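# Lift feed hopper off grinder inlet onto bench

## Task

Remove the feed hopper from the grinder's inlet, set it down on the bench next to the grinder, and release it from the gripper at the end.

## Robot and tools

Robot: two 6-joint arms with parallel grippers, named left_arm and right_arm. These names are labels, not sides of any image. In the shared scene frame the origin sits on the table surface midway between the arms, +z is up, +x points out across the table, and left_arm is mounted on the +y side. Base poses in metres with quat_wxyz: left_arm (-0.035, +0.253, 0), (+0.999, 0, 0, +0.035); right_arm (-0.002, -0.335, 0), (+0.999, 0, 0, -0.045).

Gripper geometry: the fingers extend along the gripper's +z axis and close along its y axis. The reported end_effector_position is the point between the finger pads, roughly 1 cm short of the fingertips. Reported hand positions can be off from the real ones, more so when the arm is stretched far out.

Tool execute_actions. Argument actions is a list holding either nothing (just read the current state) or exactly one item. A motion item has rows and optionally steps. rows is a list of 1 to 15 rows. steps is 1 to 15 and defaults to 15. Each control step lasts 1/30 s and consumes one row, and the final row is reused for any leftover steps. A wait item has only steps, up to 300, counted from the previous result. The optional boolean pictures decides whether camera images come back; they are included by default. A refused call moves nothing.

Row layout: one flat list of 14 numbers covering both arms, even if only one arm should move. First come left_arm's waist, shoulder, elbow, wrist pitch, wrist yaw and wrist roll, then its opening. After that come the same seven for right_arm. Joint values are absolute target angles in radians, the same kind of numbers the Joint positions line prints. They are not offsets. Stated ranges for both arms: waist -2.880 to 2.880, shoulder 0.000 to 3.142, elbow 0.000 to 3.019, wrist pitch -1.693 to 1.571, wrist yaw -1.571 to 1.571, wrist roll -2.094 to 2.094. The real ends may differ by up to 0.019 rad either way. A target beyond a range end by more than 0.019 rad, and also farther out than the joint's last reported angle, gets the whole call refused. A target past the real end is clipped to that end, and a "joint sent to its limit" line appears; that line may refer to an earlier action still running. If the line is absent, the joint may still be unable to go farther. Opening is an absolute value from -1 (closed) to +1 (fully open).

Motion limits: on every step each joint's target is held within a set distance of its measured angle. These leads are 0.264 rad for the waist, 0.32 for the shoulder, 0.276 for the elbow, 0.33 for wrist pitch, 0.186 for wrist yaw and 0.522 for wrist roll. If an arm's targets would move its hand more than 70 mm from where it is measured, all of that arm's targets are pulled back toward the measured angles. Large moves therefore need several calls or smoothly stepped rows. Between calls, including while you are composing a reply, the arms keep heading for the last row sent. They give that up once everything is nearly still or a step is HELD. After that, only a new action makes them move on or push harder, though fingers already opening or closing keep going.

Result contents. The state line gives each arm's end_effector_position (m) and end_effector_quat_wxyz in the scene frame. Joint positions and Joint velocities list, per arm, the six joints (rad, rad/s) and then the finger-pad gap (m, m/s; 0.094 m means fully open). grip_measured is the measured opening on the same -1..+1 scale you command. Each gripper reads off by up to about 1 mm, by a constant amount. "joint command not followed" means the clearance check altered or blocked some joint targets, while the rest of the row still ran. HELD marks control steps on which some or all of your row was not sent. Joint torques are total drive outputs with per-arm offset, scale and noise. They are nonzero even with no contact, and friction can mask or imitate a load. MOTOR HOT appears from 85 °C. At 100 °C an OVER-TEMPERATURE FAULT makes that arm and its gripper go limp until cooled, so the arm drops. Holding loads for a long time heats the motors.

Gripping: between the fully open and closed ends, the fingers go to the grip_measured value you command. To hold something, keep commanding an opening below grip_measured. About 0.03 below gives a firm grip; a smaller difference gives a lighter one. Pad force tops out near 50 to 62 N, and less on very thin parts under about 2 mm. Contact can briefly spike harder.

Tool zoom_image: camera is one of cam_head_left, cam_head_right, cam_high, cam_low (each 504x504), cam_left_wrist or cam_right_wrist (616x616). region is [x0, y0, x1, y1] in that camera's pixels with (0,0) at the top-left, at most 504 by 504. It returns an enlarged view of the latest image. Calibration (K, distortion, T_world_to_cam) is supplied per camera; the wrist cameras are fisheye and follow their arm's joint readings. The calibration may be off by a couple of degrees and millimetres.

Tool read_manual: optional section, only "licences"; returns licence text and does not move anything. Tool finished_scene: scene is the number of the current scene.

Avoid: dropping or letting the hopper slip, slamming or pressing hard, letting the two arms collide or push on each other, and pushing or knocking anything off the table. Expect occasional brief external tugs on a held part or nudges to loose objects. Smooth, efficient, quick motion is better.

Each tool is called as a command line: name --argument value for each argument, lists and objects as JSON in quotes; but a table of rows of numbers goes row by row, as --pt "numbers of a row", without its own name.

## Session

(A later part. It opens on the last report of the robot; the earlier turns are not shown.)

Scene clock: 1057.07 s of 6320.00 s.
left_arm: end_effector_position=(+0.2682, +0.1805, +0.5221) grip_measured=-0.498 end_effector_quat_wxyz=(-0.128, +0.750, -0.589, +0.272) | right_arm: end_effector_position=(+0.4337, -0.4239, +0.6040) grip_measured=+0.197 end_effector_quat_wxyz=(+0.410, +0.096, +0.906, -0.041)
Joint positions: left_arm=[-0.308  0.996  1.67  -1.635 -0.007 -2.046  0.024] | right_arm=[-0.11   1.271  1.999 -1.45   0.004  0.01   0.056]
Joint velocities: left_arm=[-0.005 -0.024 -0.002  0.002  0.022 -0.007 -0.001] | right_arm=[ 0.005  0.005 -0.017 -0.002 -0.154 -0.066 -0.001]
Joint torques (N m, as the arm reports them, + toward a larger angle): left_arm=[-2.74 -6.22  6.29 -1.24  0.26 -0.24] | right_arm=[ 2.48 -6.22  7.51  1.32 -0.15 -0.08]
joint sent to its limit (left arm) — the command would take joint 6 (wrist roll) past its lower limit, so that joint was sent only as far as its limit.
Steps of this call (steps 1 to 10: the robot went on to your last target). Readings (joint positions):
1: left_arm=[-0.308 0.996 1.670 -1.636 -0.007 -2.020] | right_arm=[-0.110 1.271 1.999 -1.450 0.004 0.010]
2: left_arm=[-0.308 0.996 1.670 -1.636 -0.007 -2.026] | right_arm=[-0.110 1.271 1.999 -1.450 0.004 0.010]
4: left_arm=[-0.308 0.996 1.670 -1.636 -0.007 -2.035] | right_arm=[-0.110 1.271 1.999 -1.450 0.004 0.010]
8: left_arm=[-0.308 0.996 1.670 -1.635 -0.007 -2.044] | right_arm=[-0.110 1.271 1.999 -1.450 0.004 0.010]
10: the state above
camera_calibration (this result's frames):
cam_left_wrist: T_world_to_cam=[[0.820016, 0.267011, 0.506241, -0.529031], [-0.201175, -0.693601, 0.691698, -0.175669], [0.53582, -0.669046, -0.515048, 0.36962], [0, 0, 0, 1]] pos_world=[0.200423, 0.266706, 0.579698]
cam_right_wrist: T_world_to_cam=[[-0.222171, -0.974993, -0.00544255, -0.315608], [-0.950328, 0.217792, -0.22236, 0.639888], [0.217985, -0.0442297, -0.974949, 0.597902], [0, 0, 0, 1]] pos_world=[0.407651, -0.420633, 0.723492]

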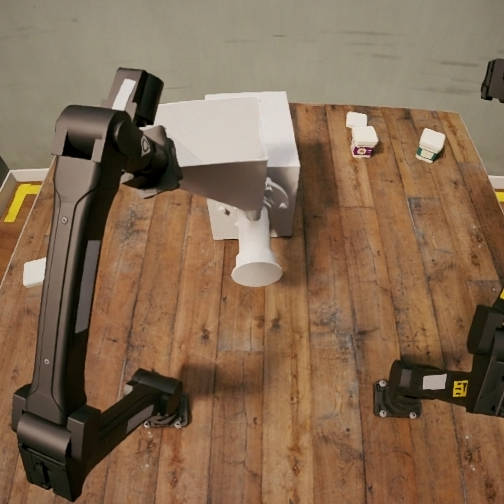

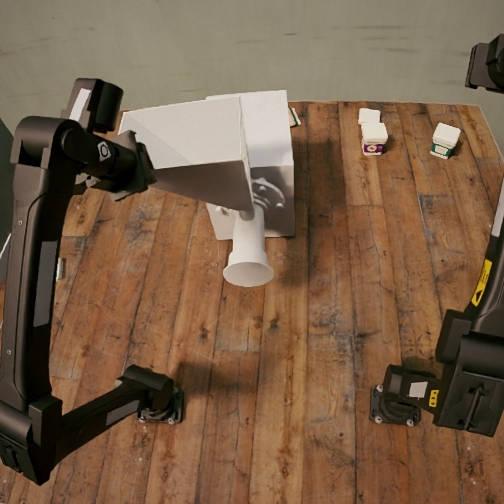

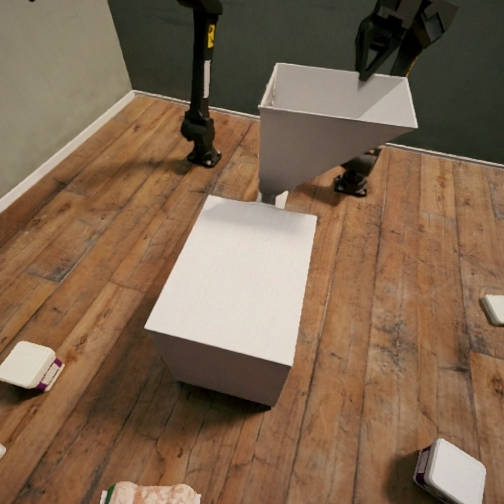

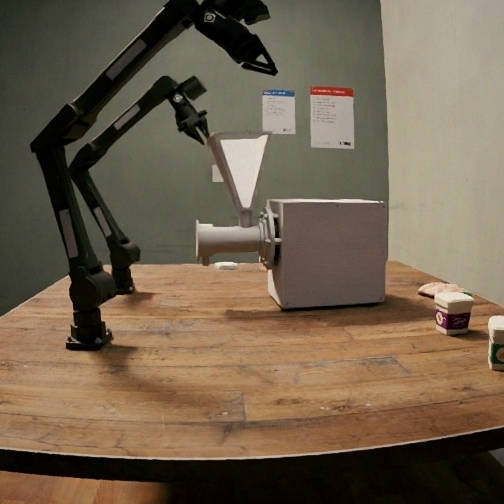

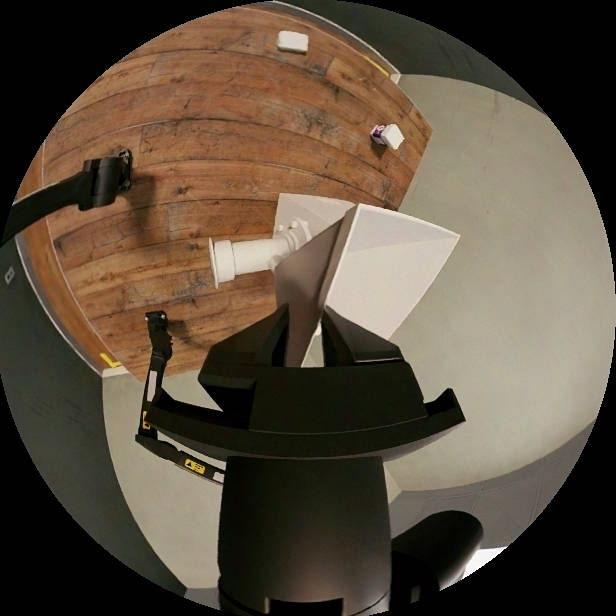

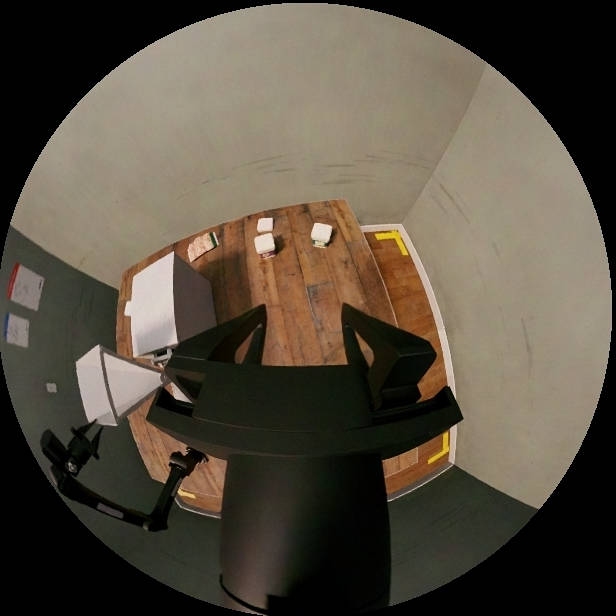

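execute_actions --actions '[{"rows": [[-0.305,1.0,1.70,-1.645,0,-2.04,-0.2,-0.10,1.28,2.0,-1.46,0,0,0.2],[-0.302,1.008,1.74,-1.648,0,-2.04,0.1,-0.10,1.28,2.0,-1.46,0,0,0.2],[-0.30,1.016,1.77,-1.651,0,-2.04,0.1,-0.10,1.28,2.0,-1.46,0,0,0.2],[-0.298,1.024,1.80,-1.654,0,-2.04,0.1,-0.10,1.28,2.0,-1.46,0,0,0.2],[-0.296,1.034,1.83,-1.657,0,-2.04,0.1,-0.10,1.28,2.0,-1.46,0,0,0.2],[-0.294,1.044,1.855,-1.66,0,-2.04,0.1,-0.10,1.28,2.0,-1.46,0,0,0.2],[-0.29,1.054,1.875,-1.665,0,-2.04,0.1,-0.10,1.28,2.0,-1.46,0,0,0.2],[-0.285,1.056,1.88,-1.665,0,-2.04,0.1,-0.10,1.28,2.0,-1.46,0,0,0.2],[-0.285,1.056,1.88,-1.665,0,-2.0,0.1,-0.10,1.28,2.0,-1.46,0,0,0.2],[-0.285,1.056,1.88,-1.665,0,-1.9,0.1,-0.10,1.28,2.0,-1.46,0,0,0.2],[-0.285,1.056,1.88,-1.665,0,-1.75,0.1,-0.10,1.28,2.0,-1.46,0,0,0.2],[-0.285,1.056,1.88,-1.665,0,-1.6,0.1,-0.10,1.28,2.0,-1.46,0,0,0.2],[-0.285,1.056,1.88,-1.665,0,-1.45,0.1,-0.10,1.28,2.0,-1.46,0,0,0.2],[-0.285,1.056,1.88,-1.665,0,-1.3,0.1,-0.10,1.28,2.0,-1.46,0,0,0.2],[-0.285,1.056,1.88,-1.665,0,-1.15,0.1,-0.10,1.28,2.0,-1.46,0,0,0.2]], "steps": 15}]' --pictures false

execute_actions --actions '[{"rows": [[-0.285,1.056,1.88,-1.665,0,-1.0,0.1,-0.10,1.28,2.0,-1.46,0,0,0.2],[-0.285,1.056,1.88,-1.665,0,-0.84,0.1,-0.10,1.28,2.0,-1.46,0,0,0.2],[-0.285,1.056,1.88,-1.665,0,-0.68,0.1,-0.10,1.28,2.0,-1.46,0,0,0.2],[-0.285,1.056,1.88,-1.665,0,-0.52,0.1,-0.10,1.28,2.0,-1.46,0,0,0.2],[-0.285,1.056,1.88,-1.665,0,-0.36,0.1,-0.10,1.28,2.0,-1.46,0,0,0.2],[-0.285,1.056,1.88,-1.665,0,-0.2,0.1,-0.10,1.28,2.0,-1.46,0,0,0.2],[-0.285,1.056,1.88,-1.665,0,-0.04,0.1,-0.10,1.28,2.0,-1.46,0,0,0.2],[-0.285,1.056,1.88,-1.665,0,0.12,0.1,-0.10,1.28,2.0,-1.46,0,0,0.2],[-0.285,1.056,1.88,-1.665,0,0.28,0.1,-0.10,1.28,2.0,-1.46,0,0,0.2],[-0.285,1.056,1.88,-1.665,0,0.44,0.1,-0.10,1.28,2.0,-1.46,0,0,0.2],[-0.285,1.056,1.88,-1.665,0,0.6,0.1,-0.10,1.28,2.0,-1.46,0,0,0.2],[-0.285,1.056,1.88,-1.665,0,0.76,0.1,-0.10,1.28,2.0,-1.46,0,0,0.2],[-0.285,1.056,1.88,-1.665,0,0.92,0.1,-0.10,1.28,2.0,-1.46,0,0,0.2],[-0.285,1.056,1.88,-1.665,0,1.05,0.1,-0.10,1.28,2.0,-1.46,0,0,0.2],[-0.285,1.056,1.88,-1.665,0,1.14,0.1,-0.10,1.28,2.0,-1.46,0,0,0.2]], "steps": 15}]' --pictures false

execute_actions --actions '[{"steps": 20}]' --pictures true

Scene clock: 1076.87 s of 6320.00 s.
left_arm: end_effector_position=(+0.2767, +0.1814, +0.5788) grip_measured=+0.098 end_effector_quat_wxyz=(+0.209, -0.607, +0.715, -0.278) | right_arm: end_effector_position=(+0.4337, -0.4239, +0.6040) grip_measured=+0.197 end_effector_quat_wxyz=(+0.410, +0.096, +0.906, -0.041)
Joint positions: left_arm=[-0.297  1.05   1.845 -1.656 -0.003 -1.634  0.052] | right_arm=[-0.11   1.271  1.999 -1.45   0.004  0.01   0.056]
Joint velocities: left_arm=[-0.005  0.044  0.017 -0.027 -0.037  2.806 -0.002] | right_arm=[-0.015 -0.015 -0.012 -0.002  0.007  0.007  0.   ]
Joint torques (N m, as the arm reports them, + toward a larger angle): left_arm=[-0.49 -4.7  11.85  0.98  0.1   0.09] | right_arm=[ 1.3  -5.98  7.71  1.39 -0.13 -0.09]
joint sent to its limit (left arm) — the command would take joint 6 (wrist roll) past its lower limit, so that joint was sent only as far as its limit.
Steps of this call (steps 1 to 30: the robot went on to your last target; steps 31 to 90: nothing new was sent; then 16.30 s passed at rest; steps 91 to 105: all 15 steps of this action). Readings (joint positions):
91: left_arm=[-0.308 0.996 1.671 -1.634 -0.006 -2.049] | right_arm=[-0.110 1.271 1.999 -1.450 0.004 0.010]
92: left_arm=[-0.308 0.997 1.672 -1.637 -0.004 -2.049] | right_arm=[-0.110 1.271 1.999 -1.450 0.004 0.010]
94: left_arm=[-0.308 1.006 1.696 -1.645 -0.004 -2.049] | right_arm=[-0.110 1.271 1.999 -1.450 0.004 0.010]
98: left_arm=[-0.306 1.045 1.807 -1.652 -0.003 -2.049] | right_arm=[-0.110 1.271 1.999 -1.450 0.004 0.010]
105: the state above

Scene clock: 1077.37 s of 6320.00 s.
left_arm: end_effector_position=(+0.2768, +0.1814, +0.5786) grip_measured=+0.099 end_effector_quat_wxyz=(+0.341, +0.030, +0.937, -0.066) | right_arm: end_effector_position=(+0.4337, -0.4239, +0.6040) grip_measured=+0.197 end_effector_quat_wxyz=(+0.410, +0.096, +0.906, -0.041)
Joint positions: left_arm=[-0.297  1.05   1.845 -1.656 -0.003 -0.163  0.052] | right_arm=[-0.11   1.271  1.999 -1.45   0.004  0.01   0.056]
Joint velocities: left_arm=[-0.024  0.005 -0.007 -0.022 -0.007  2.806  0.   ] | right_arm=[-0.005  0.005 -0.002 -0.002 -0.022  0.095  0.   ]
Joint torques (N m, as the arm reports them, + toward a larger angle): left_arm=[-0.68 -4.7  11.98  1.02  0.13  0.03] | right_arm=[ 2.06 -6.04  7.86  1.31 -0.15 -0.1 ]
Steps of this call (steps 1 to 15: all 15 steps of this action). Readings (joint positions):
1: left_arm=[-0.297 1.050 1.845 -1.656 -0.003 -1.535] | right_arm=[-0.110 1.271 1.999 -1.450 0.004 0.010]
2: left_arm=[-0.297 1.050 1.845 -1.656 -0.003 -1.437] | right_arm=[-0.110 1.271 1.999 -1.450 0.004 0.010]
4: left_arm=[-0.297 1.050 1.845 -1.656 -0.003 -1.241] | right_arm=[-0.110 1.271 1.999 -1.450 0.004 0.010]
8: left_arm=[-0.297 1.050 1.845 -1.656 -0.003 -0.849] | right_arm=[-0.110 1.271 1.999 -1.450 0.004 0.010]
15: the state above

Scene clock: 1078.03 s of 6320.00 s.
left_arm: end_effector_position=(+0.2768, +0.1814, +0.5786) grip_measured=+0.099 end_effector_quat_wxyz=(+0.314, +0.575, +0.741, +0.147) | right_arm: end_effector_position=(+0.4337, -0.4239, +0.6040) grip_measured=+0.197 end_effector_quat_wxyz=(+0.410, +0.096, +0.906, -0.041)
Joint positions: left_arm=[-0.297  1.05   1.845 -1.656 -0.003  1.096  0.052] | right_arm=[-0.11   1.271  1.999 -1.45   0.004  0.01   0.056]
Joint velocities: left_arm=[-0.015 -0.005  0.017 -0.002 -0.051  0.242 -0.001] | right_arm=[-0.005 -0.005 -0.002 -0.012  0.037 -0.007  0.   ]
Joint torques (N m, as the arm reports them, + toward a larger angle): left_arm=[-0.56 -4.34 11.96  1.01  0.22  0.05] | right_arm=[ 1.4  -5.51  7.91  1.27 -0.18 -0.12]
Steps of this call (steps 1 to 20: the robot went on to your last target). Readings (joint positions):
1: left_arm=[-0.297 1.050 1.845 -1.656 -0.003 -0.065] | right_arm=[-0.110 1.271 1.999 -1.450 0.004 0.010]
2: left_arm=[-0.297 1.050 1.845 -1.656 -0.003 0.034] | right_arm=[-0.110 1.271 1.999 -1.450 0.004 0.010]
4: left_arm=[-0.297 1.050 1.845 -1.656 -0.003 0.230] | right_arm=[-0.110 1.271 1.999 -1.450 0.004 0.010]
8: left_arm=[-0.297 1.050 1.845 -1.656 -0.003 0.622] | right_arm=[-0.110 1.271 1.999 -1.450 0.004 0.010]
20: the state above
camera_calibration (this result's frames):
cam_left_wrist: T_world_to_cam=[[-0.754976, -0.290365, -0.587963, 0.605234], [-0.488768, 0.846922, 0.209352, -0.133175], [0.43717, 0.445433, -0.781327, 0.373955], [0, 0, 0, 1]] pos_world=[0.228363, 0.121956, 0.675917]
cam_right_wrist: T_world_to_cam=[[-0.222171, -0.974993, -0.00544255, -0.315608], [-0.950328, 0.217792, -0.22236, 0.639888], [0.217985, -0.0442297, -0.974949, 0.597902], [0, 0, 0, 1]] pos_world=[0.407651, -0.420633, 0.723492]

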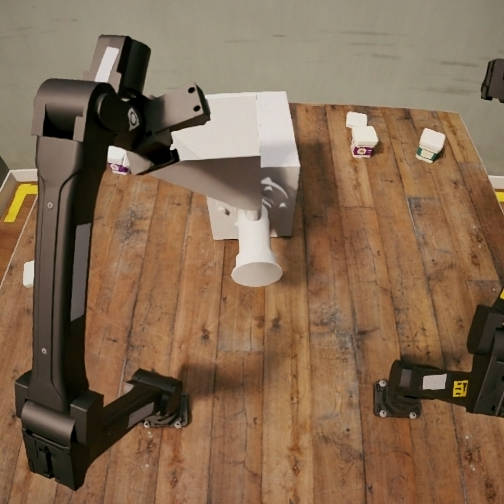

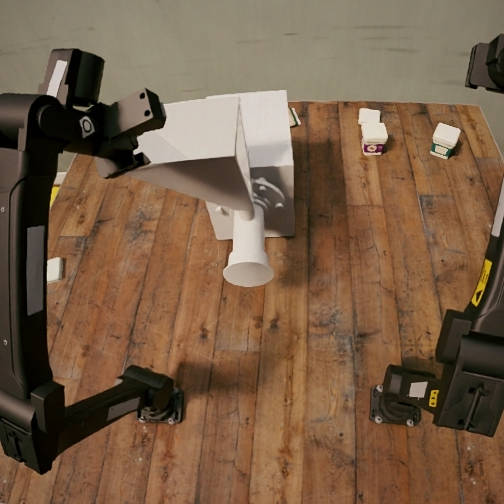

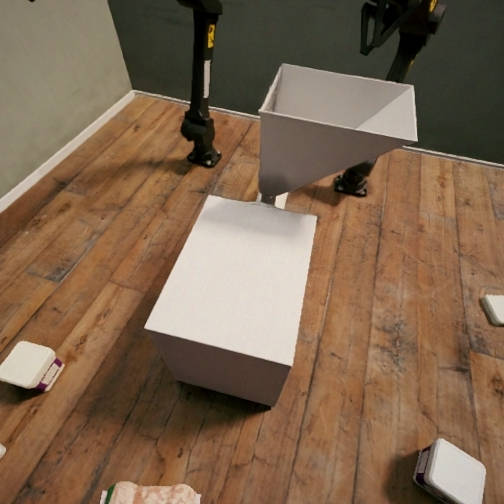

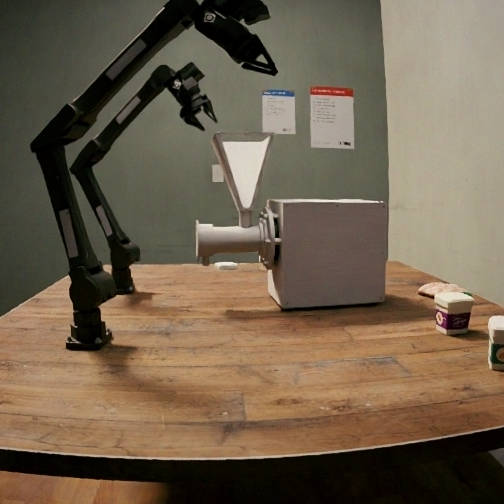

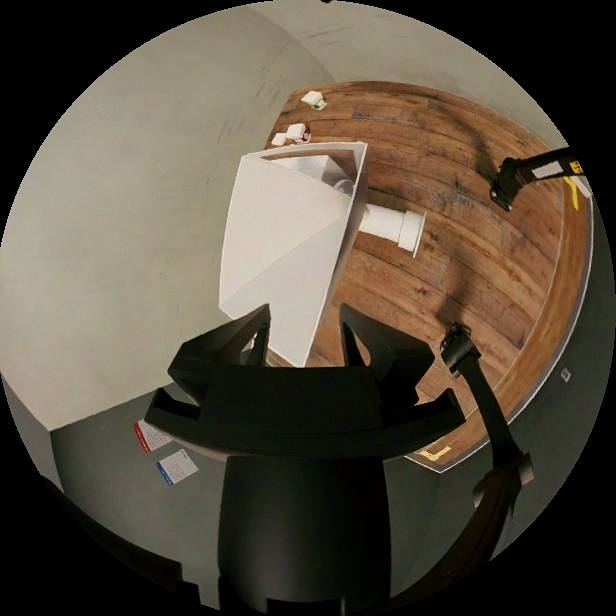

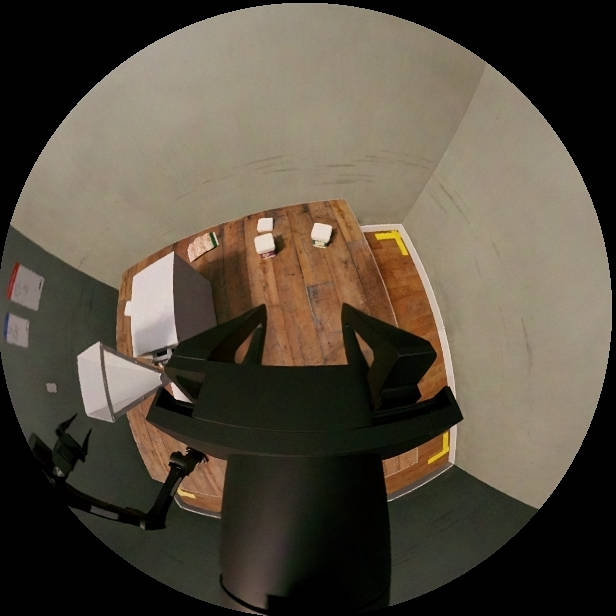

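execute_actions --actions '[{"rows": [[-0.275,1.07,1.89,-1.665,0,1.18,0.3,-0.10,1.28,2.0,-1.46,0,0,0.2],[-0.268,1.085,1.90,-1.665,0,1.21,0.4,-0.10,1.28,2.0,-1.46,0,0,0.2],[-0.266,1.098,1.905,-1.665,0,1.24,0.4,-0.10,1.28,2.0,-1.46,0,0,0.2],[-0.266,1.098,1.89,-1.665,0,1.24,0.4,-0.10,1.28,2.0,-1.46,0,0,0.2],[-0.266,1.09,1.85,-1.66,0,1.24,0.4,-0.10,1.28,2.0,-1.46,0,0,0.2],[-0.268,1.08,1.83,-1.655,0,1.24,0.4,-0.10,1.28,2.0,-1.46,0,0,0.2],[-0.27,1.072,1.81,-1.65,0,1.24,0.4,-0.10,1.28,2.0,-1.46,0,0,0.2],[-0.27,1.066,1.79,-1.645,0,1.24,0.4,-0.10,1.28,2.0,-1.46,0,0,0.2],[-0.27,1.062,1.77,-1.64,0,1.24,0.4,-0.10,1.28,2.0,-1.46,0,0,0.2],[-0.27,1.058,1.75,-1.635,0,1.24,0.4,-0.10,1.28,2.0,-1.46,0,0,0.2]], "steps": 15}]' --pictures true

Scene clock: 1087.50 s of 6320.00 s.
left_arm: end_effector_position=(+0.2927, +0.1842, +0.5299) grip_measured=+0.398 end_effector_quat_wxyz=(+0.254, +0.628, +0.721, +0.143) | right_arm: end_effector_position=(+0.4337, -0.4239, +0.6040) grip_measured=+0.197 end_effector_quat_wxyz=(+0.410, +0.096, +0.906, -0.041)
Joint positions: left_arm=[-0.278  1.07   1.745 -1.654 -0.003  1.226  0.066] | right_arm=[-0.11   1.271  1.999 -1.45   0.004  0.01   0.056]
Joint velocities: left_arm=[ 0.005  0.005 -0.012  0.012  0.007  0.022 -0.001] | right_arm=[-0.024 -0.005 -0.012  0.007 -0.051  0.037 -0.   ]
Joint torques (N m, as the arm reports them, + toward a larger angle): left_arm=[-1.02 -6.77  9.62  2.1   0.22  0.09] | right_arm=[ 1.08 -5.56  7.98  1.31 -0.12 -0.14]
Steps of this call (steps 1 to 30: the robot went on to your last target; steps 31 to 90: nothing new was sent; then 5.97 s passed at rest; steps 91 to 105: all 15 steps of this action). Readings (joint positions):
91: left_arm=[-0.296 1.051 1.845 -1.656 -0.003 1.136] | right_arm=[-0.110 1.271 1.999 -1.450 0.004 0.010]
92: left_arm=[-0.293 1.054 1.847 -1.657 -0.003 1.148] | right_arm=[-0.110 1.271 1.999 -1.450 0.004 0.010]
94: left_arm=[-0.284 1.065 1.857 -1.658 -0.003 1.176] | right_arm=[-0.110 1.271 1.999 -1.450 0.004 0.010]
98: left_arm=[-0.278 1.073 1.827 -1.658 -0.003 1.208] | right_arm=[-0.110 1.271 1.999 -1.450 0.004 0.010]
105: the state above
camera_calibration (this result's frames):
cam_left_wrist: T_world_to_cam=[[-0.82905, -0.165802, -0.534028, 0.559586], [-0.389671, 0.856252, 0.3391, -0.217085], [0.401039, 0.489226, -0.774484, 0.326591], [0, 0, 0, 1]] pos_world=[0.248358, 0.118884, 0.625387]
cam_right_wrist: T_world_to_cam=[[-0.222171, -0.974993, -0.00544255, -0.315608], [-0.950328, 0.217792, -0.22236, 0.639888], [0.217985, -0.0442297, -0.974949, 0.597902], [0, 0, 0, 1]] pos_world=[0.407651, -0.420633, 0.723492]

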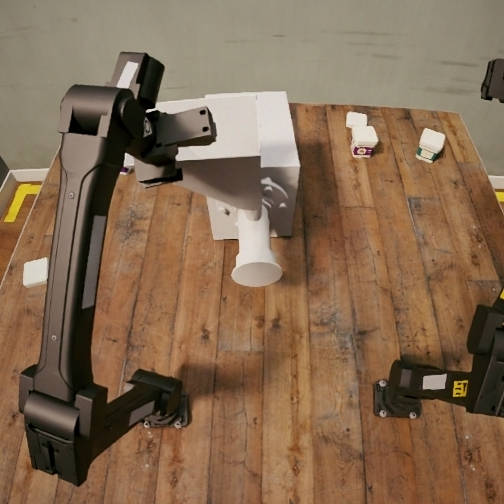

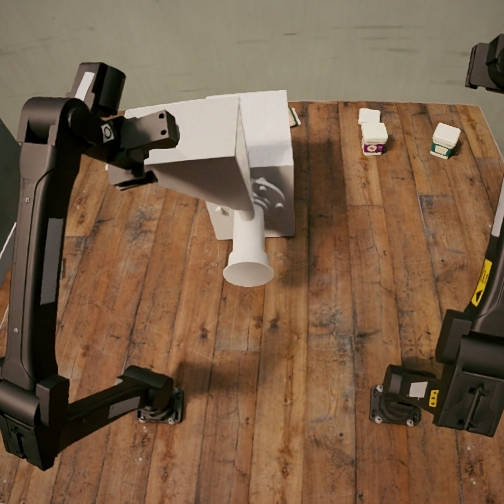

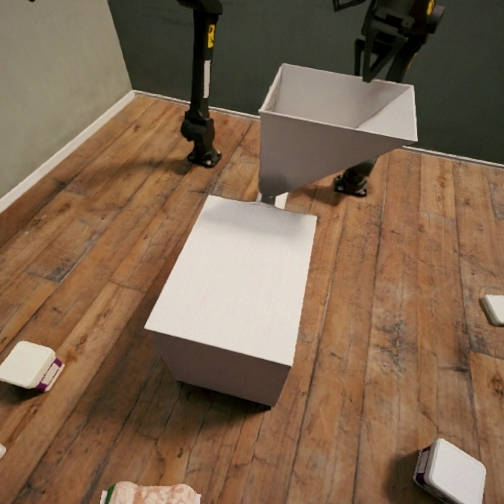

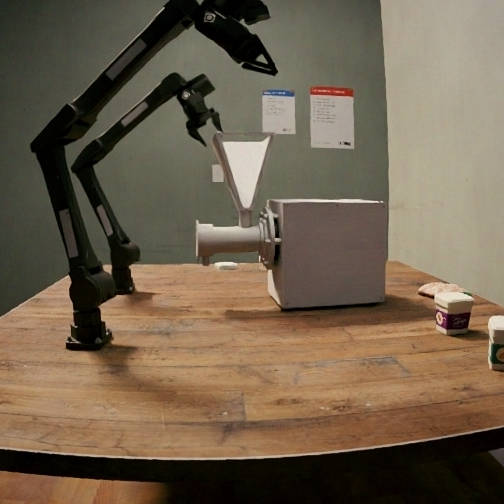

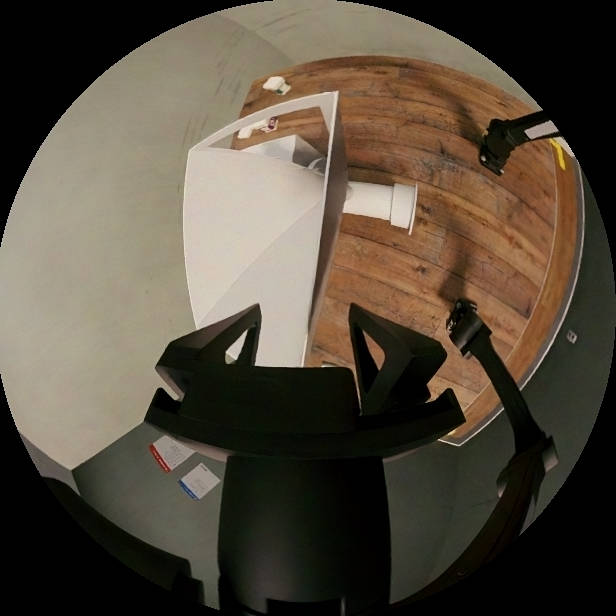

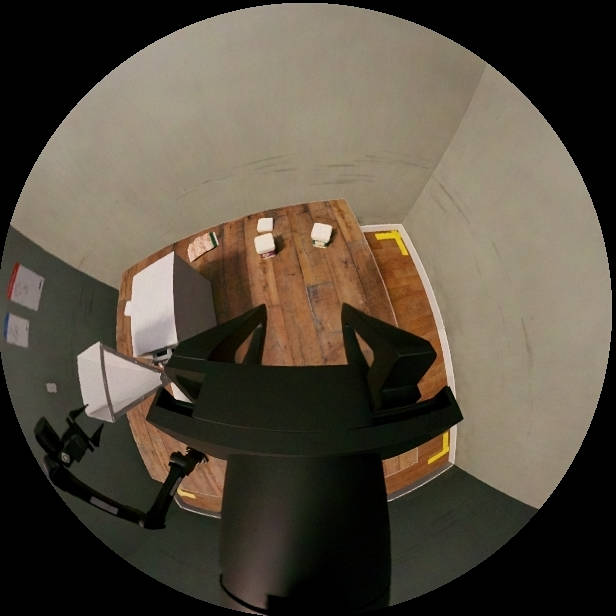

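execute_actions --actions '[{"rows": [[-0.27,1.058,1.735,-1.635,0,1.24,0.4,-0.10,1.28,2.0,-1.46,0,0,0.2],[-0.27,1.058,1.72,-1.635,0,1.24,0.4,-0.10,1.28,2.0,-1.46,0,0,0.2],[-0.27,1.058,1.705,-1.635,0,1.24,0.3,-0.10,1.28,2.0,-1.46,0,0,0.2],[-0.27,1.058,1.695,-1.635,0,1.24,0.2,-0.10,1.28,2.0,-1.46,0,0,0.2],[-0.27,1.058,1.695,-1.635,0,1.24,0.1,-0.10,1.28,2.0,-1.46,0,0,0.2],[-0.27,1.058,1.695,-1.635,0,1.24,0.0,-0.10,1.28,2.0,-1.46,0,0,0.2],[-0.27,1.058,1.695,-1.635,0,1.24,-0.1,-0.10,1.28,2.0,-1.46,0,0,0.2],[-0.27,1.058,1.695,-1.635,0,1.24,-0.2,-0.10,1.28,2.0,-1.46,0,0,0.2],[-0.27,1.058,1.695,-1.635,0,1.24,-0.3,-0.10,1.28,2.0,-1.46,0,0,0.2]], "steps": 15}]' --pictures true

Scene clock: 1093.77 s of 6320.00 s.
left_arm: end_effector_position=(+0.2913, +0.1845, +0.5114) grip_measured=-0.298 end_effector_quat_wxyz=(+0.239, +0.633, +0.724, +0.135) | right_arm: end_effector_position=(+0.4337, -0.4239, +0.6040) grip_measured=+0.197 end_effector_quat_wxyz=(+0.410, +0.096, +0.906, -0.041)
Joint positions: left_arm=[-0.278  1.06   1.694 -1.648 -0.003  1.23   0.033] | right_arm=[-0.11   1.271  1.999 -1.45   0.004  0.01   0.056]
Joint velocities: left_arm=[-0.015 -0.015 -0.007 -0.007 -0.051  0.007 -0.   ] | right_arm=[-0.005  0.005 -0.002 -0.002  0.007 -0.037  0.   ]
Joint torques (N m, as the arm reports them, + toward a larger angle): left_arm=[-0.96 -5.81  9.52  1.78  0.22  0.05] | right_arm=[ 1.07 -5.34  7.99  1.32 -0.12 -0.08]
Steps of this call (steps 1 to 15: the robot went on to your last target; steps 16 to 90: nothing new was sent; then 2.77 s passed at rest; steps 91 to 105: all 15 steps of this action). Readings (joint positions):
91: left_arm=[-0.278 1.066 1.744 -1.651 -0.003 1.230] | right_arm=[-0.110 1.271 1.999 -1.450 0.004 0.010]
92: left_arm=[-0.278 1.066 1.741 -1.650 -0.003 1.230] | right_arm=[-0.110 1.271 1.999 -1.450 0.004 0.010]
94: left_arm=[-0.278 1.061 1.723 -1.648 -0.003 1.230] | right_arm=[-0.110 1.271 1.999 -1.450 0.004 0.010]
98: left_arm=[-0.278 1.060 1.696 -1.648 -0.003 1.230] | right_arm=[-0.110 1.271 1.999 -1.450 0.004 0.010]
105: the state above
camera_calibration (this result's frames):
cam_left_wrist: T_world_to_cam=[[-0.84767, -0.157463, -0.506616, 0.538453], [-0.374279, 0.854281, 0.360721, -0.226796], [0.375992, 0.495388, -0.783084, 0.323243], [0, 0, 0, 1]] pos_world=[0.250009, 0.118403, 0.607726]
cam_right_wrist: T_world_to_cam=[[-0.222171, -0.974993, -0.00544255, -0.315608], [-0.950328, 0.217792, -0.22236, 0.639888], [0.217985, -0.0442297, -0.974949, 0.597902], [0, 0, 0, 1]] pos_world=[0.407651, -0.420633, 0.723492]

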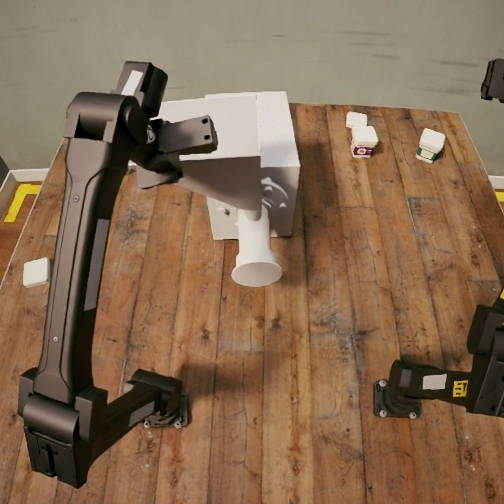

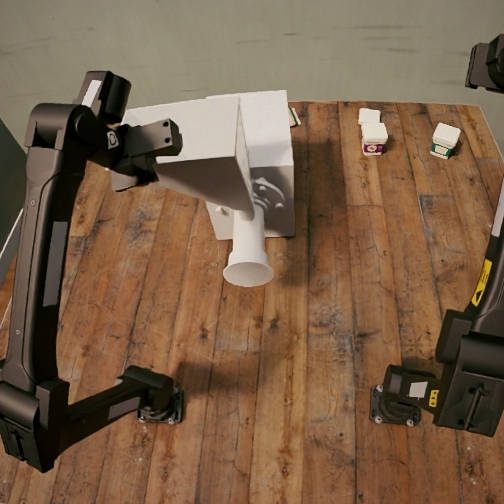

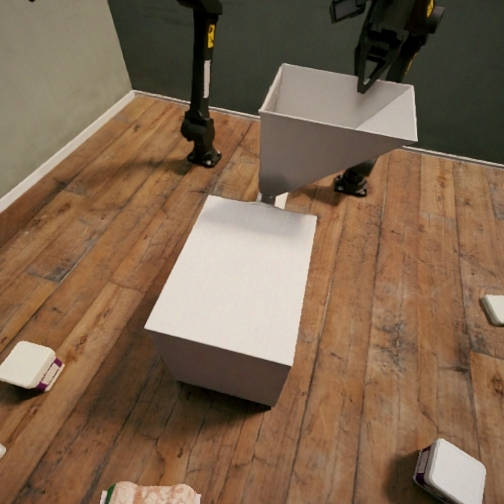

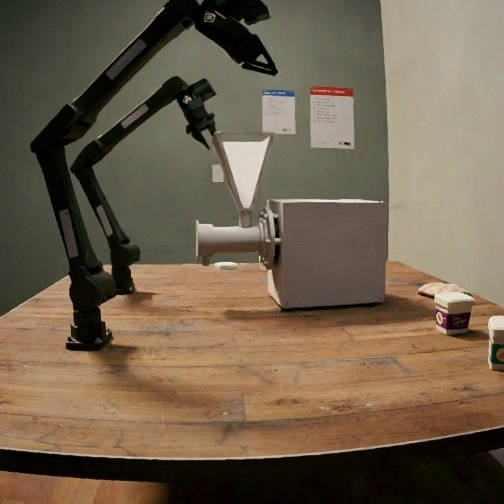

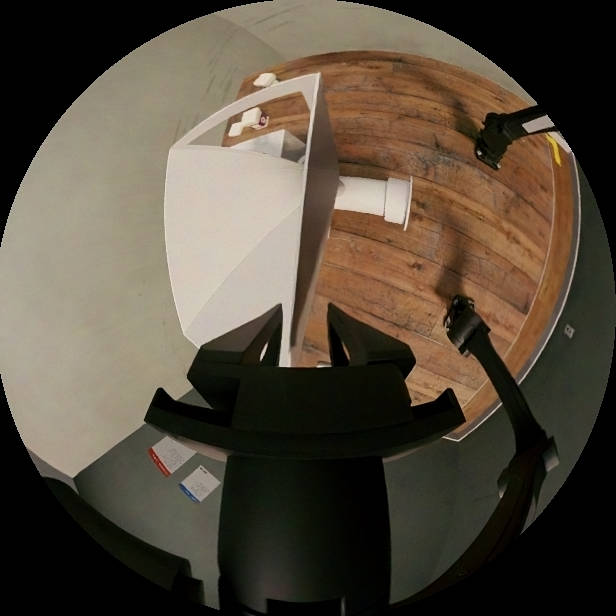

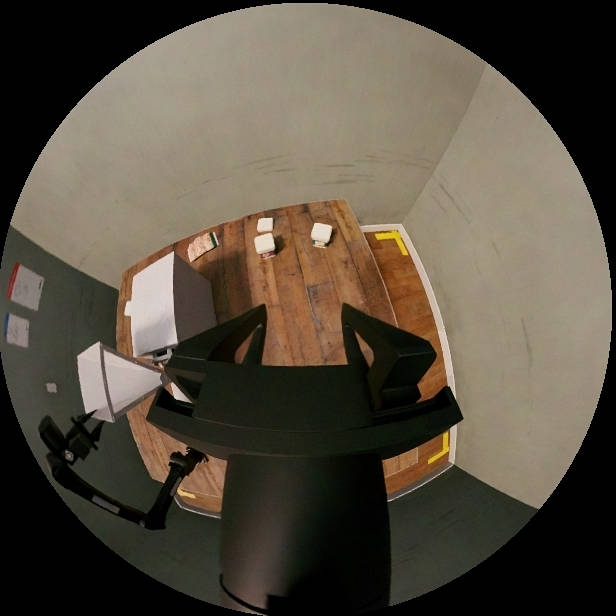

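execute_actions --actions '[{"rows": [[-0.295,1.05,1.69,-1.655,0,1.21,-0.3,-0.10,1.28,2.0,-1.46,0,0,0.2],[-0.305,1.043,1.686,-1.657,0,1.19,-0.3,-0.10,1.28,2.0,-1.46,0,0,0.2],[-0.315,1.036,1.682,-1.659,0,1.165,-0.3,-0.10,1.28,2.0,-1.46,0,0,0.2],[-0.325,1.029,1.678,-1.661,0,1.14,-0.3,-0.10,1.28,2.0,-1.46,0,0,0.2],[-0.335,1.022,1.674,-1.663,0,1.115,-0.3,-0.10,1.28,2.0,-1.46,0,0,0.2],[-0.345,1.015,1.670,-1.665,0,1.09,-0.3,-0.10,1.28,2.0,-1.46,0,0,0.2],[-0.355,1.008,1.666,-1.667,0,1.065,-0.3,-0.10,1.28,2.0,-1.46,0,0,0.2],[-0.366,1.001,1.662,-1.669,0,1.04,-0.3,-0.10,1.28,2.0,-1.46,0,0,0.2],[-0.377,0.994,1.658,-1.671,0,1.015,-0.3,-0.10,1.28,2.0,-1.46,0,0,0.2],[-0.388,0.987,1.654,-1.673,0,0.99,-0.3,-0.10,1.28,2.0,-1.46,0,0,0.2],[-0.399,0.980,1.650,-1.674,0,0.96,-0.3,-0.10,1.28,2.0,-1.46,0,0,0.2],[-0.411,0.973,1.646,-1.675,0,0.93,-0.3,-0.10,1.28,2.0,-1.46,0,0,0.2],[-0.424,0.969,1.643,-1.675,0,0.90,-0.3,-0.10,1.28,2.0,-1.46,0,0,0.2],[-0.437,0.966,1.641,-1.675,0,0.87,-0.3,-0.10,1.28,2.0,-1.46,0,0,0.2],[-0.450,0.964,1.640,-1.675,0,0.84,-0.3,-0.10,1.28,2.0,-1.46,0,0,0.2]], "steps": 15}]' --pictures false

execute_actions --actions '[{"rows": [[-0.463,0.962,1.64,-1.675,0,0.81,-0.3,-0.10,1.28,2.0,-1.46,0,0,0.2],[-0.476,0.962,1.64,-1.675,0,0.78,-0.3,-0.10,1.28,2.0,-1.46,0,0,0.2],[-0.489,0.962,1.64,-1.675,0,0.75,-0.3,-0.10,1.28,2.0,-1.46,0,0,0.2],[-0.502,0.962,1.64,-1.675,0,0.72,-0.3,-0.10,1.28,2.0,-1.46,0,0,0.2],[-0.515,0.962,1.64,-1.675,0,0.69,-0.3,-0.10,1.28,2.0,-1.46,0,0,0.2],[-0.528,0.962,1.64,-1.675,0,0.66,-0.3,-0.10,1.28,2.0,-1.46,0,0,0.2],[-0.541,0.962,1.64,-1.675,0,0.63,-0.3,-0.10,1.28,2.0,-1.46,0,0,0.2],[-0.554,0.962,1.64,-1.675,0,0.60,-0.3,-0.10,1.28,2.0,-1.46,0,0,0.2],[-0.567,0.962,1.64,-1.675,0,0.57,-0.3,-0.10,1.28,2.0,-1.46,0,0,0.2],[-0.580,0.962,1.64,-1.675,0,0.54,-0.3,-0.10,1.28,2.0,-1.46,0,0,0.2],[-0.593,0.962,1.64,-1.675,0,0.50,-0.3,-0.10,1.28,2.0,-1.46,0,0,0.2]], "steps": 15}]' --pictures true

Scene clock: 1121.83 s of 6320.00 s.
left_arm: end_effector_position=(+0.2608, +0.1494, +0.5131) grip_measured=-0.298 end_effector_quat_wxyz=(+0.271, +0.585, +0.759, +0.092) | right_arm: end_effector_position=(+0.4337, -0.4239, +0.6040) grip_measured=+0.197 end_effector_quat_wxyz=(+0.410, +0.096, +0.906, -0.041)
Joint positions: left_arm=[-0.41   1.004  1.658 -1.645 -0.007  0.976  0.033] | right_arm=[-0.11   1.271  1.999 -1.45   0.004  0.01   0.056]
Joint velocities: left_arm=[-0.308 -0.181 -0.115 -0.095 -0.022 -0.901 -0.001] | right_arm=[-0.005 -0.005  0.002  0.002 -0.007 -0.051  0.001]
Joint torques (N m, as the arm reports them, + toward a larger angle): left_arm=[-3.35 -6.86  8.2   0.15  0.33 -0.15] | right_arm=[ 1.78 -6.17  7.92  1.33 -0.16 -0.13]
Steps of this call (steps 1 to 15: the robot went on to your last target; steps 16 to 90: nothing new was sent; then 24.57 s passed at rest; steps 91 to 105: all 15 steps of this action). Readings (joint positions):
91: left_arm=[-0.278 1.060 1.694 -1.648 -0.003 1.229] | right_arm=[-0.110 1.271 1.999 -1.450 0.004 0.010]
92: left_arm=[-0.280 1.060 1.694 -1.648 -0.003 1.224] | right_arm=[-0.110 1.271 1.999 -1.450 0.004 0.010]
94: left_arm=[-0.291 1.055 1.688 -1.649 -0.003 1.203] | right_arm=[-0.110 1.271 1.999 -1.450 0.004 0.010]
98: left_arm=[-0.330 1.036 1.673 -1.651 -0.005 1.136] | right_arm=[-0.110 1.271 1.999 -1.450 0.004 0.010]
105: the state above

Scene clock: 1122.33 s of 6320.00 s.
left_arm: end_effector_position=(+0.2378, +0.1132, +0.5168) grip_measured=-0.298 end_effector_quat_wxyz=(+0.296, +0.485, +0.822, +0.028) | right_arm: end_effector_position=(+0.4337, -0.4239, +0.6040) grip_measured=+0.197 end_effector_quat_wxyz=(+0.410, +0.096, +0.906, -0.041)
Joint positions: left_arm=[-0.558  0.98   1.647 -1.634 -0.028  0.586  0.033] | right_arm=[-0.11   1.271  1.999 -1.45   0.004  0.01   0.056]
Joint velocities: left_arm=[-0.083 -0.005 -0.007 -0.012  0.007 -0.359  0.   ] | right_arm=[-0.015 -0.005 -0.012 -0.012 -0.007  0.007 -0.001]
Joint torques (N m, as the arm reports them, + toward a larger angle): left_arm=[-4.06 -5.5   8.5  -0.58  1.21 -0.38] | right_arm=[ 1.61 -5.6   8.01  1.22 -0.16 -0.15]
Steps of this call (steps 1 to 15: all 15 steps of this action). Readings (joint positions):
1: left_arm=[-0.421 0.997 1.652 -1.649 -0.007 0.946] | right_arm=[-0.110 1.271 1.999 -1.450 0.004 0.010]
2: left_arm=[-0.433 0.991 1.649 -1.648 -0.007 0.920] | right_arm=[-0.110 1.271 1.999 -1.450 0.004 0.010]
4: left_arm=[-0.461 0.988 1.649 -1.646 -0.008 0.865] | right_arm=[-0.110 1.271 1.999 -1.450 0.004 0.010]
8: left_arm=[-0.509 0.982 1.647 -1.644 -0.015 0.749] | right_arm=[-0.110 1.271 1.999 -1.450 0.004 0.010]
15: the state above
camera_calibration (this result's frames):
cam_left_wrist: T_world_to_cam=[[-0.778409, -0.526048, -0.342569, 0.425051], [-0.590261, 0.799103, 0.114131, -0.00274468], [0.21371, 0.291046, -0.932535, 0.521894], [0, 0, 0, 1]] pos_world=[0.21771, 0.0738957, 0.632607]
cam_right_wrist: T_world_to_cam=[[-0.222171, -0.974993, -0.00544255, -0.315608], [-0.950328, 0.217792, -0.22236, 0.639888], [0.217985, -0.0442297, -0.974949, 0.597902], [0, 0, 0, 1]] pos_world=[0.407651, -0.420633, 0.723492]

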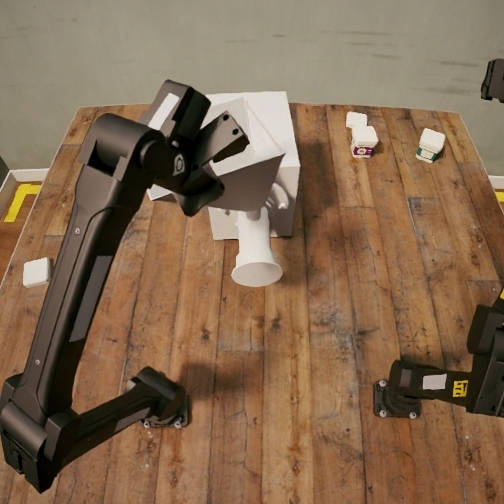

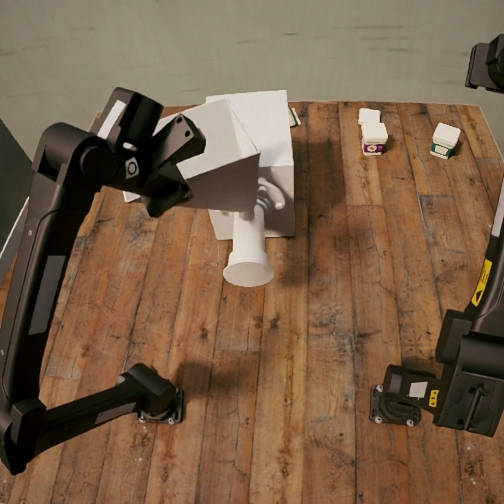

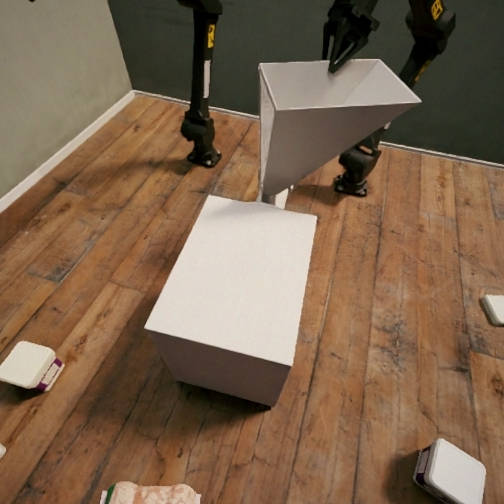

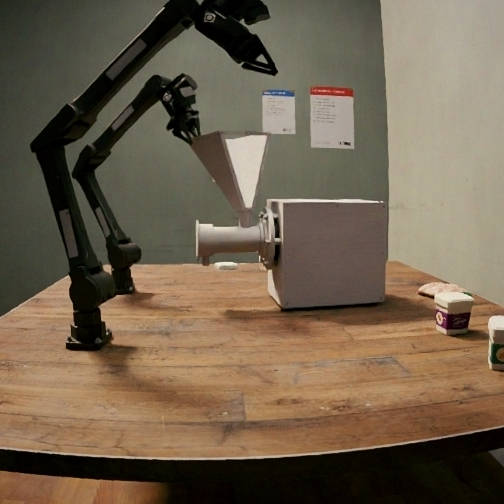

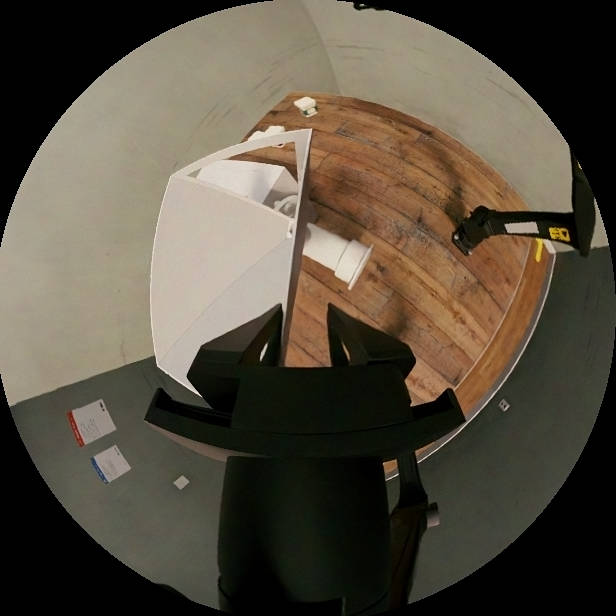

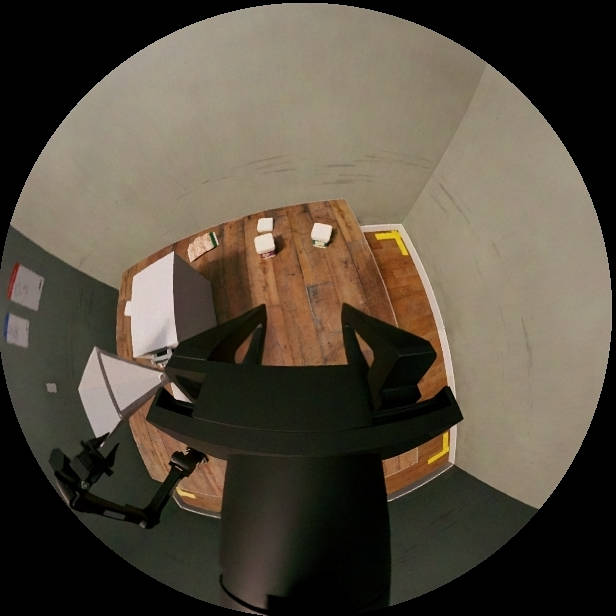

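zoom_image --camera "cam_low" --region '[200, 120, 300, 250]'

Region (200, 120, 300, 250) of cam_low's 504x504 image, scaled by 3.877, with more detail than that image has; it fills the left 388 columns of this view, and the rest is white.

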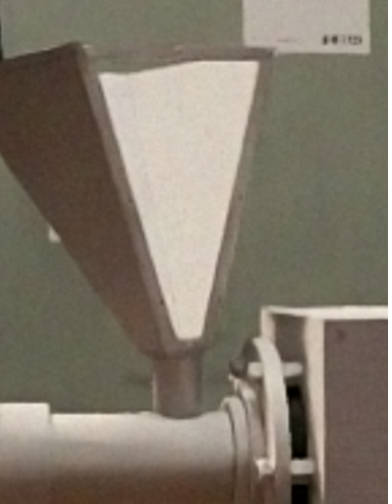

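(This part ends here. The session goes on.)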